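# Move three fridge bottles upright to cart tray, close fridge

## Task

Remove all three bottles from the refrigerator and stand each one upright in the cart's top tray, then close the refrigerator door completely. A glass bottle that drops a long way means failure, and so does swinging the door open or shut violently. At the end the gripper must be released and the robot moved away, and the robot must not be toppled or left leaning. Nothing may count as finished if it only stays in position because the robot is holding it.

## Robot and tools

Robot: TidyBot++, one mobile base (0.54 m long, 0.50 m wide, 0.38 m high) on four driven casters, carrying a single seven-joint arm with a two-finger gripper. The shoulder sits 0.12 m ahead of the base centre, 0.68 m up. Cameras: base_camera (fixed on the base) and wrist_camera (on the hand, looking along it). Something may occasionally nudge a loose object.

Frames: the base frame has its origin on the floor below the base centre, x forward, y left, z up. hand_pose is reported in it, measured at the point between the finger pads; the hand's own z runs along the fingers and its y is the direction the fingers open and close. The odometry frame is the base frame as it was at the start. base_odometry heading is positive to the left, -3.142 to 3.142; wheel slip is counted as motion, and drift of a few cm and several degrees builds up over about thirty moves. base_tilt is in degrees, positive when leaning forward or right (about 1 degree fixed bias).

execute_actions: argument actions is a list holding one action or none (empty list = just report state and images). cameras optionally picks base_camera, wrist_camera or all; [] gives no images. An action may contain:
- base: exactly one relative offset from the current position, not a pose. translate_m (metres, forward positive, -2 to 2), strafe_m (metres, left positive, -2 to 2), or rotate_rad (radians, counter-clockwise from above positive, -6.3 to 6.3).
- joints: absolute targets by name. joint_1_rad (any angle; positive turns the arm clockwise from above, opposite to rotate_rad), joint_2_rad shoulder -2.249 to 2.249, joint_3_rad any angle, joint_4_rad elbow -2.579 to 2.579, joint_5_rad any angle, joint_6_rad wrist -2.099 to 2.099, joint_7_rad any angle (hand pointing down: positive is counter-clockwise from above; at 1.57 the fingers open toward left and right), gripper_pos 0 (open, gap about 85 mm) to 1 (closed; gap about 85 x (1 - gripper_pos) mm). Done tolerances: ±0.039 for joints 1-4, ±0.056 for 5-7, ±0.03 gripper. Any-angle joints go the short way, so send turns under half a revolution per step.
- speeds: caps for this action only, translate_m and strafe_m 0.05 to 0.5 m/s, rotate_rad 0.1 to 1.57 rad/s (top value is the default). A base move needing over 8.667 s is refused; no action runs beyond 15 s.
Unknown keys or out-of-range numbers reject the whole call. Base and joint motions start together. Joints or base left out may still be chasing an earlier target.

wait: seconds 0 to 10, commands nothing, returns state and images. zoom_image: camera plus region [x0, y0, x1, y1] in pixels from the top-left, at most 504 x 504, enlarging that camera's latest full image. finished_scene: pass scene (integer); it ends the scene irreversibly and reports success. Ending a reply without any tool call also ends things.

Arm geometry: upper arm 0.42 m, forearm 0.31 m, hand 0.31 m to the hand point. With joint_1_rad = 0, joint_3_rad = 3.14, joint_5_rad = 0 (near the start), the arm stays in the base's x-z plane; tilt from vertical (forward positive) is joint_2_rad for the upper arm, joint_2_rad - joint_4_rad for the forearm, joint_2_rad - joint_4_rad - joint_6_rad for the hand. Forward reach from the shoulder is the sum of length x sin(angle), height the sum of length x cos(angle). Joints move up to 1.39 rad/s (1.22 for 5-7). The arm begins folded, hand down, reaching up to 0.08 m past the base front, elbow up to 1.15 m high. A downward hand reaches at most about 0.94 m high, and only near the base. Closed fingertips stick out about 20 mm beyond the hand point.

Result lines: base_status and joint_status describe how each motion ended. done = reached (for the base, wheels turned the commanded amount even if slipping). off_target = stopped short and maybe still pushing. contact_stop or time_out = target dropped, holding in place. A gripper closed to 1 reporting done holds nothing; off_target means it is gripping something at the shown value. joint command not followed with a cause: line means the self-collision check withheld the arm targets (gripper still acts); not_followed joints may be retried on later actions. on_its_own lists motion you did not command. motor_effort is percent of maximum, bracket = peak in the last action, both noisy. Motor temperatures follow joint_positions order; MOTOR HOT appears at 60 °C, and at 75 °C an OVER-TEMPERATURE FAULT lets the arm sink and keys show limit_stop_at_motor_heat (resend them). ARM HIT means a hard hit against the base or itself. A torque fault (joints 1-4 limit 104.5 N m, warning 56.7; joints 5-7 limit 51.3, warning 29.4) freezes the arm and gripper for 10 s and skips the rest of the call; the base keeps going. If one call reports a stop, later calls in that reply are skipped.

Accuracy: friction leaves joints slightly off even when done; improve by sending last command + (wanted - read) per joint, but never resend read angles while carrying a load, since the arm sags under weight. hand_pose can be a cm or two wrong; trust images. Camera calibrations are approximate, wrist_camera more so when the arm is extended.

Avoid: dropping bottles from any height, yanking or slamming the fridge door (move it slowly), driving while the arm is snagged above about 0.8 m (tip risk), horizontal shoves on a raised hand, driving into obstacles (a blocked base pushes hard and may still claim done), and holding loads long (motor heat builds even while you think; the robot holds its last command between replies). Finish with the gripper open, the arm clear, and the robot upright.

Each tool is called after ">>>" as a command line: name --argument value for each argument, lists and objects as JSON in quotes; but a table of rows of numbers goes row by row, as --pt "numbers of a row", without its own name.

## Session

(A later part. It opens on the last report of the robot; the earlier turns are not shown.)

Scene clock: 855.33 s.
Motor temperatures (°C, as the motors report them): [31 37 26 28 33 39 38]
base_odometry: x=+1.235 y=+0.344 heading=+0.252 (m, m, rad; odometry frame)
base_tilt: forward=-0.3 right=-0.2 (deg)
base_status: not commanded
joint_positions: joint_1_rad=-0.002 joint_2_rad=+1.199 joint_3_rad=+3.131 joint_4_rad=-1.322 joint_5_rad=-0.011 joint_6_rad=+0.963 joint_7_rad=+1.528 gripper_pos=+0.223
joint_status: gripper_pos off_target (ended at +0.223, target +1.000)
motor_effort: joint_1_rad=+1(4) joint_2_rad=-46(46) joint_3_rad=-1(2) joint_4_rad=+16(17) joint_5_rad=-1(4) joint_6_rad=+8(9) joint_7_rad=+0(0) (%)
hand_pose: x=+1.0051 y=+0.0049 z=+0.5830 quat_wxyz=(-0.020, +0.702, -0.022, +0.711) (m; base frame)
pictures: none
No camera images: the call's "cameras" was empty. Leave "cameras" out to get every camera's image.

>>> execute_actions --actions '[{"joints":{"joint_2_rad":1.12,"joint_6_rad":0.9}}]' --cameras '[]'

>>> execute_actions --actions '[{"base":{"translate_m":-1.0}}]' --cameras '[]'

>>> execute_actions --actions '[{"base":{"rotate_rad":-1.228},"joints":{"joint_2_rad":0.0,"joint_4_rad":-1.9,"joint_6_rad":0.3}}]' --cameras '[]'

>>> execute_actions --actions '[{"base":{"strafe_m":-0.62}}]' --cameras '[]'

>>> execute_actions --actions '[{"base":{"translate_m":-0.19},"joints":{"joint_2_rad":0.55,"joint_4_rad":-1.1,"joint_6_rad":0.15}}]'

Scene clock: 872.93 s.
Motor temperatures (°C, as the motors report them): [31 37 26 28 33 39 38]
base_odometry: x=+1.235 y=+0.344 heading=+0.252 (m, m, rad; odometry frame)
base_tilt: forward=-0.3 right=-0.1 (deg)
base_status: not commanded
joint_positions: joint_1_rad=-0.002 joint_2_rad=+1.169 joint_3_rad=+3.131 joint_4_rad=-1.322 joint_5_rad=-0.011 joint_6_rad=+0.900 joint_7_rad=+1.528 gripper_pos=+0.223
joint_status: joint_2_rad off_target (ended at +1.169, target +1.120); the others done
motor_effort: joint_1_rad=-1(1) joint_2_rad=-53(53) joint_3_rad=-2(2) joint_4_rad=+21(21) joint_5_rad=+0(2) joint_6_rad=+13(13) joint_7_rad=+1(0) (%)
hand_pose: x=+1.0079 y=+0.0052 z=+0.5900 quat_wxyz=(-0.020, +0.714, -0.022, +0.700) (m; base frame)
pictures: none
No camera images: the call's "cameras" was empty. Leave "cameras" out to get every camera's image.

Scene clock: 876.50 s.
Motor temperatures (°C, as the motors report them): [31 38 26 28 33 39 38]
base_odometry: x=+0.266 y=+0.094 heading=+0.252 (m, m, rad; odometry frame)
base_tilt: forward=-0.3 right=-0.2 (deg)
base_status: done
joint_positions: joint_1_rad=-0.002 joint_2_rad=+1.168 joint_3_rad=+3.131 joint_4_rad=-1.322 joint_5_rad=-0.011 joint_6_rad=+0.899 joint_7_rad=+1.528 gripper_pos=+0.223
joint_status: not commanded
motor_effort: joint_1_rad=-1(8) joint_2_rad=-53(55) joint_3_rad=-2(5) joint_4_rad=+20(22) joint_5_rad=+0(1) joint_6_rad=+13(14) joint_7_rad=+0(0) (%)
hand_pose: x=+1.0079 y=+0.0053 z=+0.5906 quat_wxyz=(-0.020, +0.714, -0.022, +0.700) (m; base frame)
pictures: none
No camera images: the call's "cameras" was empty. Leave "cameras" out to get every camera's image.

Scene clock: 878.90 s.
Motor temperatures (°C, as the motors report them): [31 38 26 28 33 39 38]
base_odometry: x=+0.266 y=+0.094 heading=-0.975 (m, m, rad; odometry frame)
base_tilt: forward=-0.3 right=-0.1 (deg)
base_status: done
joint_positions: joint_1_rad=+0.022 joint_2_rad=+0.030 joint_3_rad=+3.155 joint_4_rad=-1.904 joint_5_rad=-0.011 joint_6_rad=+0.302 joint_7_rad=+1.528 gripper_pos=+0.223
joint_status: all done
motor_effort: joint_1_rad=-1(12) joint_2_rad=-26(56) joint_3_rad=-1(9) joint_4_rad=+27(27) joint_5_rad=-1(1) joint_6_rad=+13(14) joint_7_rad=+0(0) (%)
hand_pose: x=+0.7359 y=-0.0215 z=+0.9718 quat_wxyz=(-0.005, +0.728, -0.033, +0.685) (m; base frame)
pictures: none
No camera images: the call's "cameras" was empty. Leave "cameras" out to get every camera's image.

Scene clock: 881.53 s.
Motor temperatures (°C, as the motors report them): [31 38 26 28 33 39 38]
base_odometry: x=-0.248 y=-0.253 heading=-0.976 (m, m, rad; odometry frame)
base_tilt: forward=-0.2 right=-0.2 (deg)
base_status: done
joint_positions: joint_1_rad=+0.014 joint_2_rad=+0.030 joint_3_rad=+3.148 joint_4_rad=-1.904 joint_5_rad=-0.011 joint_6_rad=+0.301 joint_7_rad=+1.528 gripper_pos=+0.223
joint_status: not commanded
motor_effort: joint_1_rad=+0(3) joint_2_rad=-26(27) joint_3_rad=-1(3) joint_4_rad=+27(28) joint_5_rad=-2(0) joint_6_rad=+13(13) joint_7_rad=+0(0) (%)
hand_pose: x=+0.7361 y=-0.0124 z=+0.9716 quat_wxyz=(-0.010, +0.728, -0.028, +0.685) (m; base frame)
pictures: none
No camera images: the call's "cameras" was empty. Leave "cameras" out to get every camera's image.

Scene clock: 883.90 s.
Motor temperatures (°C, as the motors report them): [31 38 26 28 33 39 38]
base_odometry: x=-0.354 y=-0.096 heading=-0.976 (m, m, rad; odometry frame)
base_tilt: forward=-0.3 right=-0.2 (deg)
base_status: done
joint_positions: joint_1_rad=+0.014 joint_2_rad=+0.592 joint_3_rad=+3.148 joint_4_rad=-1.159 joint_5_rad=-0.011 joint_6_rad=+0.149 joint_7_rad=+1.528 gripper_pos=+0.223
joint_status: joint_2_rad off_target (ended at +0.592, target +0.550); joint_4_rad off_target (ended at -1.159, target -1.100); the others done
motor_effort: joint_1_rad=-1(3) joint_2_rad=-46(49) joint_3_rad=-1(3) joint_4_rad=+28(29) joint_5_rad=-1(0) joint_6_rad=+13(13) joint_7_rad=+0(0) (%)
hand_pose: x=+0.9743 y=-0.0148 z=+0.9645 quat_wxyz=(-0.010, +0.718, -0.026, +0.696) (m; base frame)
pictures: base_camera, wrist_camera
camera_calibration (this result's frames):
wrist_camera: T_world_to_cam=[[-0.0455485, -0.997473, 0.0545203, -0.0366487], [-0.102002, -0.0496477, -0.993544, 1.10396], [0.993741, -0.0508156, -0.099483, -0.73644], [0, 0, 0, 1]] pos_world=[0.842768, -0.0191695, 1.02557]
Images, in order (width x height): base_camera 644x364, wrist_camera 644x476.

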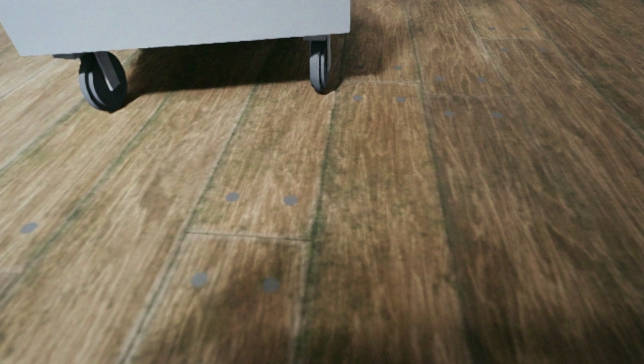

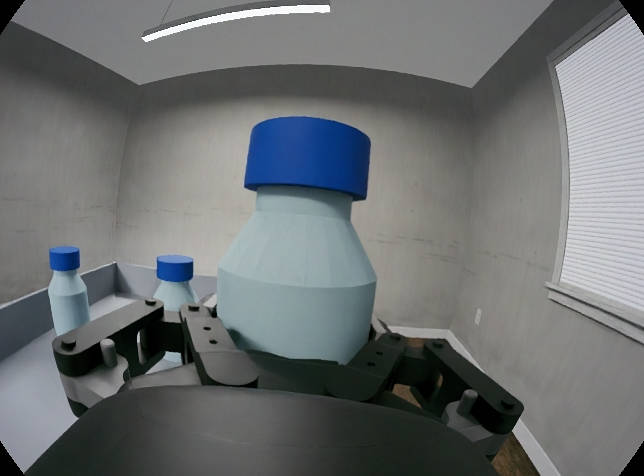

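>>> execute_actions --actions '[{"base":{"strafe_m":0.07}}]' --cameras '[]'

>>> execute_actions --actions '[{"base":{"translate_m":0.28},"speeds":{"translate_m":0.2}}]'

Scene clock: 893.40 s.
Motor temperatures (°C, as the motors report them): [31 38 26 28 33 39 38]
base_odometry: x=-0.296 y=-0.056 heading=-0.976 (m, m, rad; odometry frame)
base_tilt: forward=-0.3 right=-0.2 (deg)
base_status: done
joint_positions: joint_1_rad=-0.002 joint_2_rad=+0.592 joint_3_rad=+3.145 joint_4_rad=-1.158 joint_5_rad=-0.011 joint_6_rad=+0.149 joint_7_rad=+1.528 gripper_pos=+0.223
joint_status: not commanded
motor_effort: joint_1_rad=+0(7) joint_2_rad=-46(47) joint_3_rad=-1(4) joint_4_rad=+28(29) joint_5_rad=-1(1) joint_6_rad=+13(13) joint_7_rad=+0(0) (%)
hand_pose: x=+0.9744 y=+0.0006 z=+0.9649 quat_wxyz=(-0.017, +0.718, -0.020, +0.696) (m; base frame)
pictures: none
No camera images: the call's "cameras" was empty. Leave "cameras" out to get every camera's image.

Scene clock: 895.57 s.
Motor temperatures (°C, as the motors report them): [31 38 26 28 33 39 38]
base_odometry: x=-0.139 y=-0.288 heading=-0.975 (m, m, rad; odometry frame)
base_tilt: forward=-0.3 right=-0.2 (deg)
base_status: done
joint_positions: joint_1_rad=-0.002 joint_2_rad=+0.590 joint_3_rad=+3.145 joint_4_rad=-1.157 joint_5_rad=-0.011 joint_6_rad=+0.149 joint_7_rad=+1.528 gripper_pos=+0.223
joint_status: not commanded
motor_effort: joint_1_rad=+0(2) joint_2_rad=-46(49) joint_3_rad=-2(2) joint_4_rad=+28(29) joint_5_rad=-1(0) joint_6_rad=+13(13) joint_7_rad=+1(0) (%)
hand_pose: x=+0.9739 y=+0.0006 z=+0.9674 quat_wxyz=(-0.017, +0.717, -0.020, +0.697) (m; base frame)
pictures: base_camera, wrist_camera
camera_calibration (this result's frames):
wrist_camera: T_world_to_cam=[[-0.0271692, -0.99824, 0.0527201, -0.0376003], [-0.0976511, -0.0498369, -0.993972, 1.10376], [0.99485, -0.0321536, -0.0961252, -0.739317], [0, 0, 0, 1]] pos_world=[0.842272, -0.00629761, 1.02803]
Images, in order (width x height): base_camera 644x364, wrist_camera 644x476.

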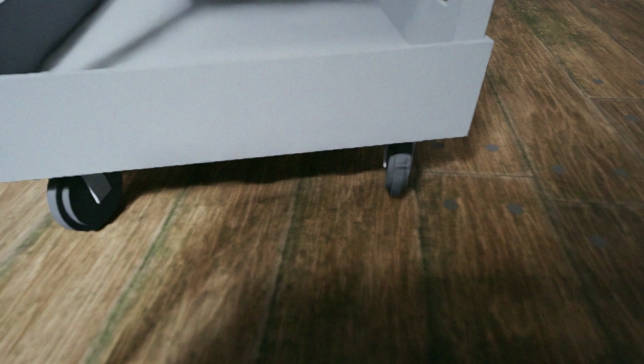

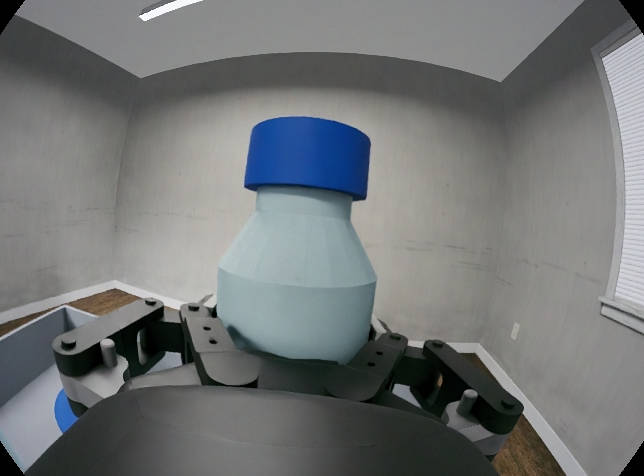

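>>> execute_actions --actions '[{"base":{"strafe_m":-0.03},"joints":{"joint_2_rad":0.7,"joint_4_rad":-1.2,"joint_6_rad":0.37}}]' --cameras '["wrist_camera"]'

Scene clock: 903.93 s.
Motor temperatures (°C, as the motors report them): [31 38 26 29 33 39 38]
base_odometry: x=-0.164 y=-0.305 heading=-0.975 (m, m, rad; odometry frame)
base_tilt: forward=-0.3 right=-0.2 (deg)
base_status: done
joint_positions: joint_1_rad=+0.005 joint_2_rad=+0.740 joint_3_rad=+3.145 joint_4_rad=-1.209 joint_5_rad=-0.011 joint_6_rad=+0.323 joint_7_rad=+1.528 gripper_pos=+0.223
joint_status: joint_2_rad off_target (ended at +0.740, target +0.700); the others done
motor_effort: joint_1_rad=+0(5) joint_2_rad=-49(53) joint_3_rad=-1(3) joint_4_rad=+27(29) joint_5_rad=-1(1) joint_6_rad=+13(14) joint_7_rad=+0(1) (%)
hand_pose: x=+1.0056 y=-0.0064 z=+0.8593 quat_wxyz=(-0.013, +0.726, -0.023, +0.687) (m; base frame)
pictures: wrist_camera
camera_calibration (this result's frames):
wrist_camera: T_world_to_cam=[[-0.0346265, -0.997923, 0.0543289, -0.0318777], [-0.125186, -0.0496023, -0.990893, 1.02404], [0.991529, -0.0411124, -0.123209, -0.754995], [0, 0, 0, 1]] pos_world=[0.875691, -0.0120564, 0.923422]
Images, in order (width x height): wrist_camera 644x476.

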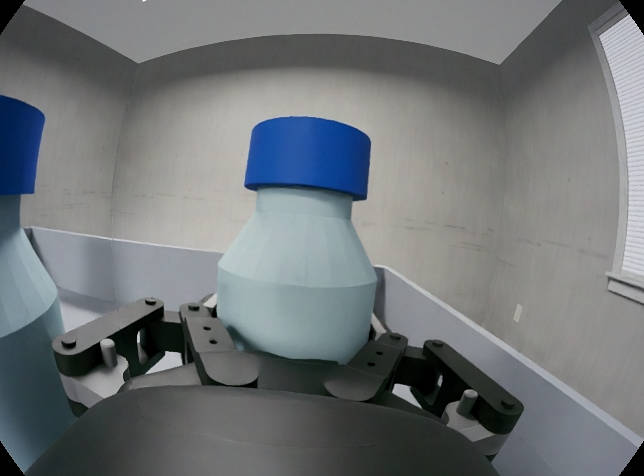

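Down. Release and back away.

>>> execute_actions --actions '[{"joints":{"gripper_pos":0}}]' --cameras '[]'

>>> execute_actions --actions '[{"base":{"translate_m":-0.2},"speeds":{"translate_m":0.2}}]' --cameras '[]'

>>> execute_actions --actions '[{"joints":{"joint_2_rad":0.55,"joint_4_rad":-0.9,"joint_6_rad":-0.5}}]' --cameras '["wrist_camera"]'

Scene clock: 913.37 s.
Motor temperatures (°C, as the motors report them): [31 38 26 29 33 39 38]
base_odometry: x=-0.164 y=-0.305 heading=-0.975 (m, m, rad; odometry frame)
base_tilt: forward=-0.3 right=-0.2 (deg)
base_status: not commanded
joint_positions: joint_1_rad=+0.005 joint_2_rad=+0.696 joint_3_rad=+3.145 joint_4_rad=-1.209 joint_5_rad=-0.011 joint_6_rad=+0.341 joint_7_rad=+1.528 gripper_pos=+0.000
joint_status: all done
on_its_own: joint_2_rad moved -0.044 to your old target +0.700
motor_effort: joint_1_rad=+0(0) joint_2_rad=-42(50) joint_3_rad=-1(2) joint_4_rad=+22(27) joint_5_rad=-2(1) joint_6_rad=+9(13) joint_7_rad=+1(0) (%)
hand_pose: x=+0.9969 y=-0.0064 z=+0.9039 quat_wxyz=(-0.014, +0.704, -0.022, +0.709) (m; base frame)
pictures: none
No camera images: the call's "cameras" was empty. Leave "cameras" out to get every camera's image.

Scene clock: 915.27 s.
Motor temperatures (°C, as the motors report them): [31 38 26 29 33 39 38]
base_odometry: x=-0.276 y=-0.139 heading=-0.975 (m, m, rad; odometry frame)
base_tilt: forward=-0.3 right=-0.2 (deg)
base_status: done
joint_positions: joint_1_rad=+0.006 joint_2_rad=+0.694 joint_3_rad=+3.145 joint_4_rad=-1.199 joint_5_rad=-0.011 joint_6_rad=+0.344 joint_7_rad=+1.528 gripper_pos=+0.000
joint_status: not commanded
motor_effort: joint_1_rad=-1(5) joint_2_rad=-41(43) joint_3_rad=-1(4) joint_4_rad=+22(23) joint_5_rad=-1(4) joint_6_rad=+9(12) joint_7_rad=+0(1) (%)
hand_pose: x=+0.9976 y=-0.0069 z=+0.9129 quat_wxyz=(-0.014, +0.699, -0.022, +0.715) (m; base frame)
pictures: none
No camera images: the call's "cameras" was empty. Leave "cameras" out to get every camera's image.

Scene clock: 916.97 s.
Motor temperatures (°C, as the motors report them): [31 38 26 29 33 39 38]
base_odometry: x=-0.276 y=-0.140 heading=-0.975 (m, m, rad; odometry frame)
base_tilt: forward=-0.3 right=-0.1 (deg)
base_status: not commanded
joint_positions: joint_1_rad=+0.006 joint_2_rad=+0.546 joint_3_rad=+3.145 joint_4_rad=-0.919 joint_5_rad=-0.011 joint_6_rad=-0.471 joint_7_rad=+1.528 gripper_pos=+0.000
joint_status: all done
motor_effort: joint_1_rad=-1(1) joint_2_rad=-38(44) joint_3_rad=-1(1) joint_4_rad=+22(24) joint_5_rad=-2(1) joint_6_rad=+8(9) joint_7_rad=+1(0) (%)
hand_pose: x=+0.9410 y=-0.0039 z=+0.9631 quat_wxyz=(-0.014, +0.824, -0.023, +0.567) (m; base frame)
pictures: wrist_camera
camera_calibration (this result's frames):
wrist_camera: T_world_to_cam=[[-0.010113, -0.998319, 0.057061, -0.0629625], [-0.421444, -0.0474928, -0.90561, 1.31565], [0.906798, -0.0332065, -0.420256, -0.312129], [0, 0, 0, 1]] pos_world=[0.836876, -0.0107374, 1.06389]
Images, in order (width x height): wrist_camera 644x476.

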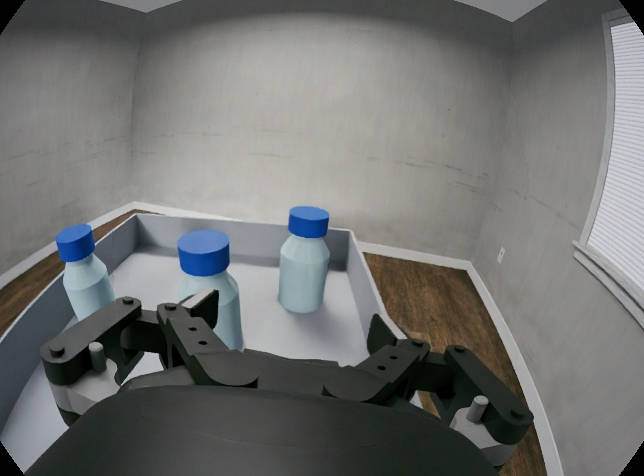

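>>> execute_actions --actions '[{"base":{"rotate_rad":0.975},"joints":{"joint_2_rad":0.6,"joint_4_rad":-0.97,"joint_6_rad":0.0,"gripper_pos":1}}]' --cameras '[]'

>>> execute_actions --actions '[{"base":{"strafe_m":-0.45}}]' --cameras '[]'

>>> execute_actions --actions '[{"base":{"translate_m":1.0}}]'

Scene clock: 933.20 s.
Motor temperatures (°C, as the motors report them): [31 38 26 29 33 39 38]
base_odometry: x=-0.276 y=-0.140 heading=-0.001 (m, m, rad; odometry frame)
base_tilt: forward=-0.3 right=-0.2 (deg)
base_status: done
joint_positions: joint_1_rad=-0.013 joint_2_rad=+0.604 joint_3_rad=+3.136 joint_4_rad=-0.945 joint_5_rad=-0.011 joint_6_rad=-0.014 joint_7_rad=+1.528 gripper_pos=+0.999
joint_status: all done
motor_effort: joint_1_rad=-1(7) joint_2_rad=-40(42) joint_3_rad=-2(5) joint_4_rad=+23(24) joint_5_rad=-1(2) joint_6_rad=+9(9) joint_7_rad=+0(0) (%)
hand_pose: x=+0.9833 y=+0.0157 z=+1.0373 quat_wxyz=(-0.027, +0.704, -0.014, +0.709) (m; base frame)
pictures: none
No camera images: the call's "cameras" was empty. Leave "cameras" out to get every camera's image.

Scene clock: 935.50 s.
Motor temperatures (°C, as the motors report them): [31 38 26 29 33 39 38]
base_odometry: x=-0.276 y=-0.590 heading=+0.000 (m, m, rad; odometry frame)
base_tilt: forward=-0.3 right=-0.2 (deg)
base_status: done
joint_positions: joint_1_rad=+0.000 joint_2_rad=+0.604 joint_3_rad=+3.136 joint_4_rad=-0.945 joint_5_rad=-0.011 joint_6_rad=-0.014 joint_7_rad=+1.528 gripper_pos=+0.999
joint_status: not commanded
motor_effort: joint_1_rad=-1(4) joint_2_rad=-40(42) joint_3_rad=-2(3) joint_4_rad=+23(24) joint_5_rad=-1(2) joint_6_rad=+8(9) joint_7_rad=+0(0) (%)
hand_pose: x=+0.9834 y=+0.0045 z=+1.0373 quat_wxyz=(-0.022, +0.704, -0.018, +0.709) (m; base frame)
pictures: none
No camera images: the call's "cameras" was empty. Leave "cameras" out to get every camera's image.

Scene clock: 938.87 s.
Motor temperatures (°C, as the motors report them): [31 38 26 29 33 39 38]
base_odometry: x=+0.724 y=-0.591 heading=-0.001 (m, m, rad; odometry frame)
base_tilt: forward=-0.3 right=-0.2 (deg)
base_status: done
joint_positions: joint_1_rad=+0.000 joint_2_rad=+0.602 joint_3_rad=+3.136 joint_4_rad=-0.947 joint_5_rad=-0.011 joint_6_rad=-0.014 joint_7_rad=+1.528 gripper_pos=+0.999
joint_status: not commanded
motor_effort: joint_1_rad=-1(3) joint_2_rad=-40(43) joint_3_rad=-1(2) joint_4_rad=+23(24) joint_5_rad=-2(2) joint_6_rad=+9(9) joint_7_rad=+0(0) (%)
hand_pose: x=+0.9828 y=+0.0045 z=+1.0377 quat_wxyz=(-0.022, +0.704, -0.018, +0.709) (m; base frame)
pictures: base_camera, wrist_camera
camera_calibration (this result's frames):
wrist_camera: T_world_to_cam=[[-0.0211793, -0.998695, 0.0464664, -0.036502], [-0.0619085, -0.0450775, -0.997063, 1.14276], [0.997857, -0.0239937, -0.060873, -0.780931], [0, 0, 0, 1]] pos_world=[0.849231, -0.00367899, 1.09356]
Images, in order (width x height): base_camera 644x364, wrist_camera 644x476.

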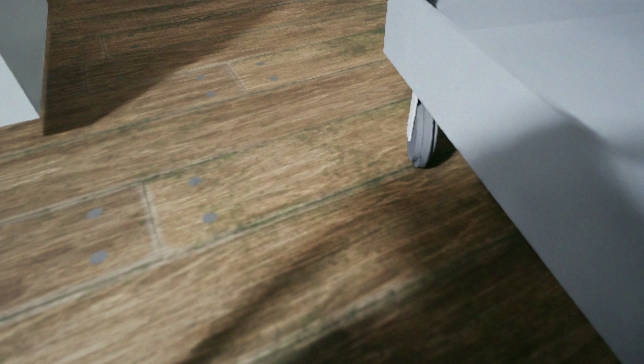

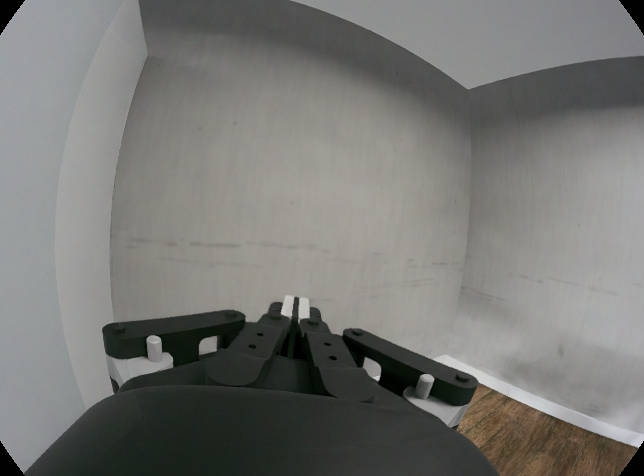

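Cart is close on the right; door on left. Sweep left slowly.

>>> execute_actions --actions '[{"base":{"strafe_m":0.9},"speeds":{"strafe_m":0.12}}]'

Scene clock: 959.00 s.
Motor temperatures (°C, as the motors report them): [31 38 26 28 33 39 38]
base_odometry: x=+0.725 y=+0.309 heading=-0.001 (m, m, rad; odometry frame)
base_tilt: forward=-0.3 right=-0.2 (deg)
base_status: done
joint_positions: joint_1_rad=+0.007 joint_2_rad=+0.602 joint_3_rad=+3.143 joint_4_rad=-0.947 joint_5_rad=-0.011 joint_6_rad=-0.014 joint_7_rad=+1.528 gripper_pos=+0.999
joint_status: not commanded
motor_effort: joint_1_rad=+0(10) joint_2_rad=-40(42) joint_3_rad=-1(7) joint_4_rad=+23(24) joint_5_rad=-1(2) joint_6_rad=+9(9) joint_7_rad=+0(0) (%)
hand_pose: x=+0.9829 y=-0.0059 z=+1.0378 quat_wxyz=(-0.016, +0.704, -0.022, +0.710) (m; base frame)
pictures: base_camera, wrist_camera
camera_calibration (this result's frames):
wrist_camera: T_world_to_cam=[[-0.035016, -0.998097, 0.050763, -0.037786], [-0.0624869, -0.0485082, -0.996866, 1.14267], [0.997431, -0.0380783, -0.0606694, -0.781061], [0, 0, 0, 1]] pos_world=[0.849134, -0.0120267, 1.09362]
Images, in order (width x height): base_camera 644x364, wrist_camera 644x476.

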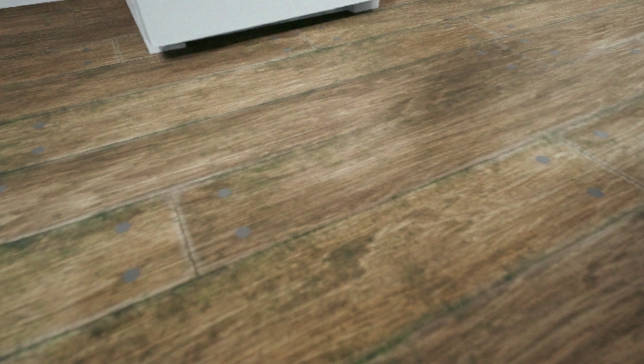

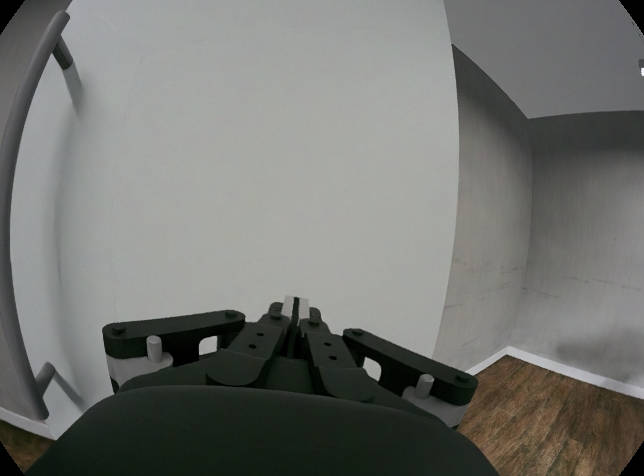

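>>> execute_actions --actions '[{"base":{"translate_m":0.2},"speeds":{"translate_m":0.08}}]'

Scene clock: 967.97 s.
Motor temperatures (°C, as the motors report them): [31 38 26 28 33 39 38]
base_odometry: x=+0.924 y=+0.309 heading=-0.001 (m, m, rad; odometry frame)
base_tilt: forward=-0.4 right=-0.2 (deg)
base_status: done
joint_positions: joint_1_rad=+0.067 joint_2_rad=+0.502 joint_3_rad=+3.172 joint_4_rad=-0.991 joint_5_rad=-0.011 joint_6_rad=-0.020 joint_7_rad=+1.528 gripper_pos=+0.999
joint_status: not commanded
motor_effort: joint_1_rad=-17(18) joint_2_rad=-19(42) joint_3_rad=-10(11) joint_4_rad=+25(32) joint_5_rad=-1(1) joint_6_rad=+10(16) joint_7_rad=+0(0) (%)
hand_pose: x=+0.9428 y=-0.0696 z=+1.0933 quat_wxyz=(+0.019, +0.685, -0.045, +0.727) (m; base frame)
pictures: base_camera, wrist_camera
camera_calibration (this result's frames):
wrist_camera: T_world_to_cam=[[-0.121358, -0.990624, 0.0627445, -0.0368178], [-0.0171497, -0.0611097, -0.997984, 1.15004], [0.992461, -0.12219, -0.0095727, -0.797224], [0, 0, 0, 1]] pos_world=[0.806468, -0.0636062, 1.1424]
Images, in order (width x height): base_camera 644x364, wrist_camera 644x476.

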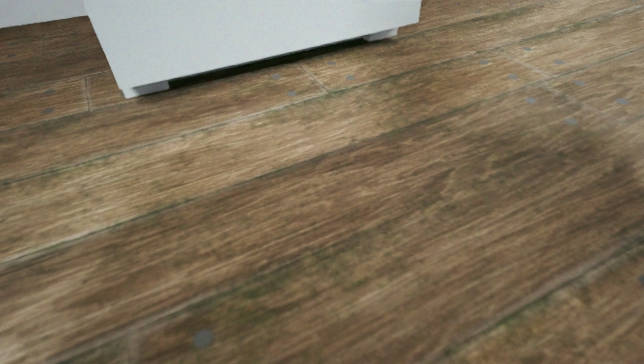

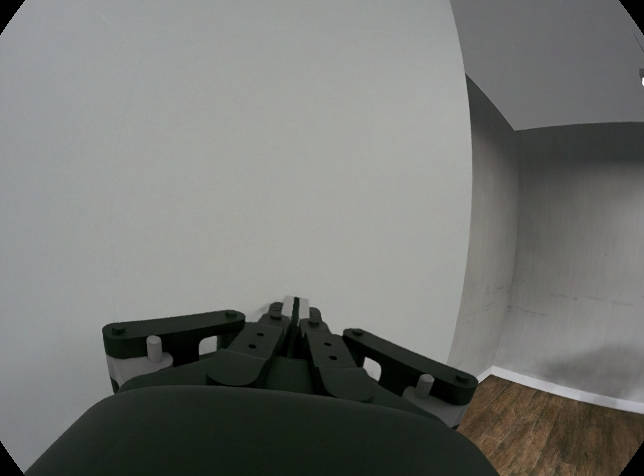

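Pressed shut. Back off and verify.

>>> execute_actions --actions '[{"base":{"translate_m":-0.7},"joints":{"joint_1_rad":0,"joint_3_rad":3.14,"joint_2_rad":-0.3,"joint_4_rad":-1.2,"joint_6_rad":-1.0}}]' --cameras '["wrist_camera"]'

Scene clock: 977.40 s.
Motor temperatures (°C, as the motors report them): [31 38 26 28 33 39 38]
base_odometry: x=+0.224 y=+0.310 heading=-0.001 (m, m, rad; odometry frame)
base_tilt: forward=-0.3 right=-0.1 (deg)
base_status: done
joint_positions: joint_1_rad=+0.000 joint_2_rad=-0.307 joint_3_rad=+3.146 joint_4_rad=-1.172 joint_5_rad=-0.011 joint_6_rad=-0.972 joint_7_rad=+1.528 gripper_pos=+0.999
joint_status: all done
motor_effort: joint_1_rad=-1(17) joint_2_rad=-7(46) joint_3_rad=+0(10) joint_4_rad=+19(28) joint_5_rad=-2(2) joint_6_rad=+8(11) joint_7_rad=+0(0) (%)
hand_pose: x=+0.5317 y=+0.0018 z=+1.2048 quat_wxyz=(-0.018, +0.794, -0.019, +0.607) (m; base frame)
pictures: wrist_camera
camera_calibration (this result's frames):
wrist_camera: T_world_to_cam=[[-0.00612145, -0.998409, 0.0560535, -0.0761735], [-0.329162, -0.0509189, -0.942899, 1.35814], [0.944253, -0.0242226, -0.328327, 0.0301221], [0, 0, 0, 1]] pos_world=[0.418139, -0.00616782, 1.29475]
Images, in order (width x height): wrist_camera 644x476.

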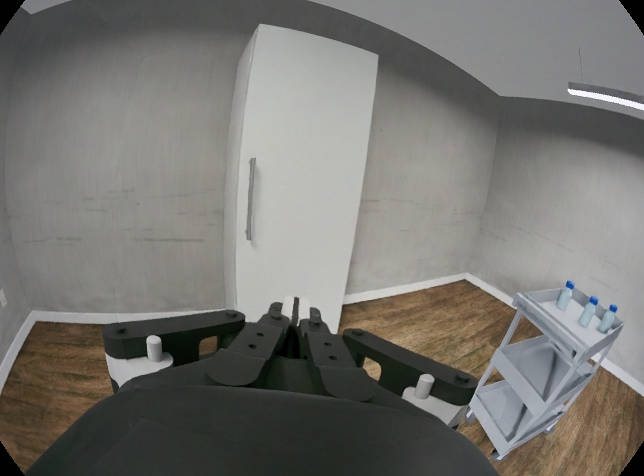

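>>> finished_scene --scene 1

The scene is finished: the task was done.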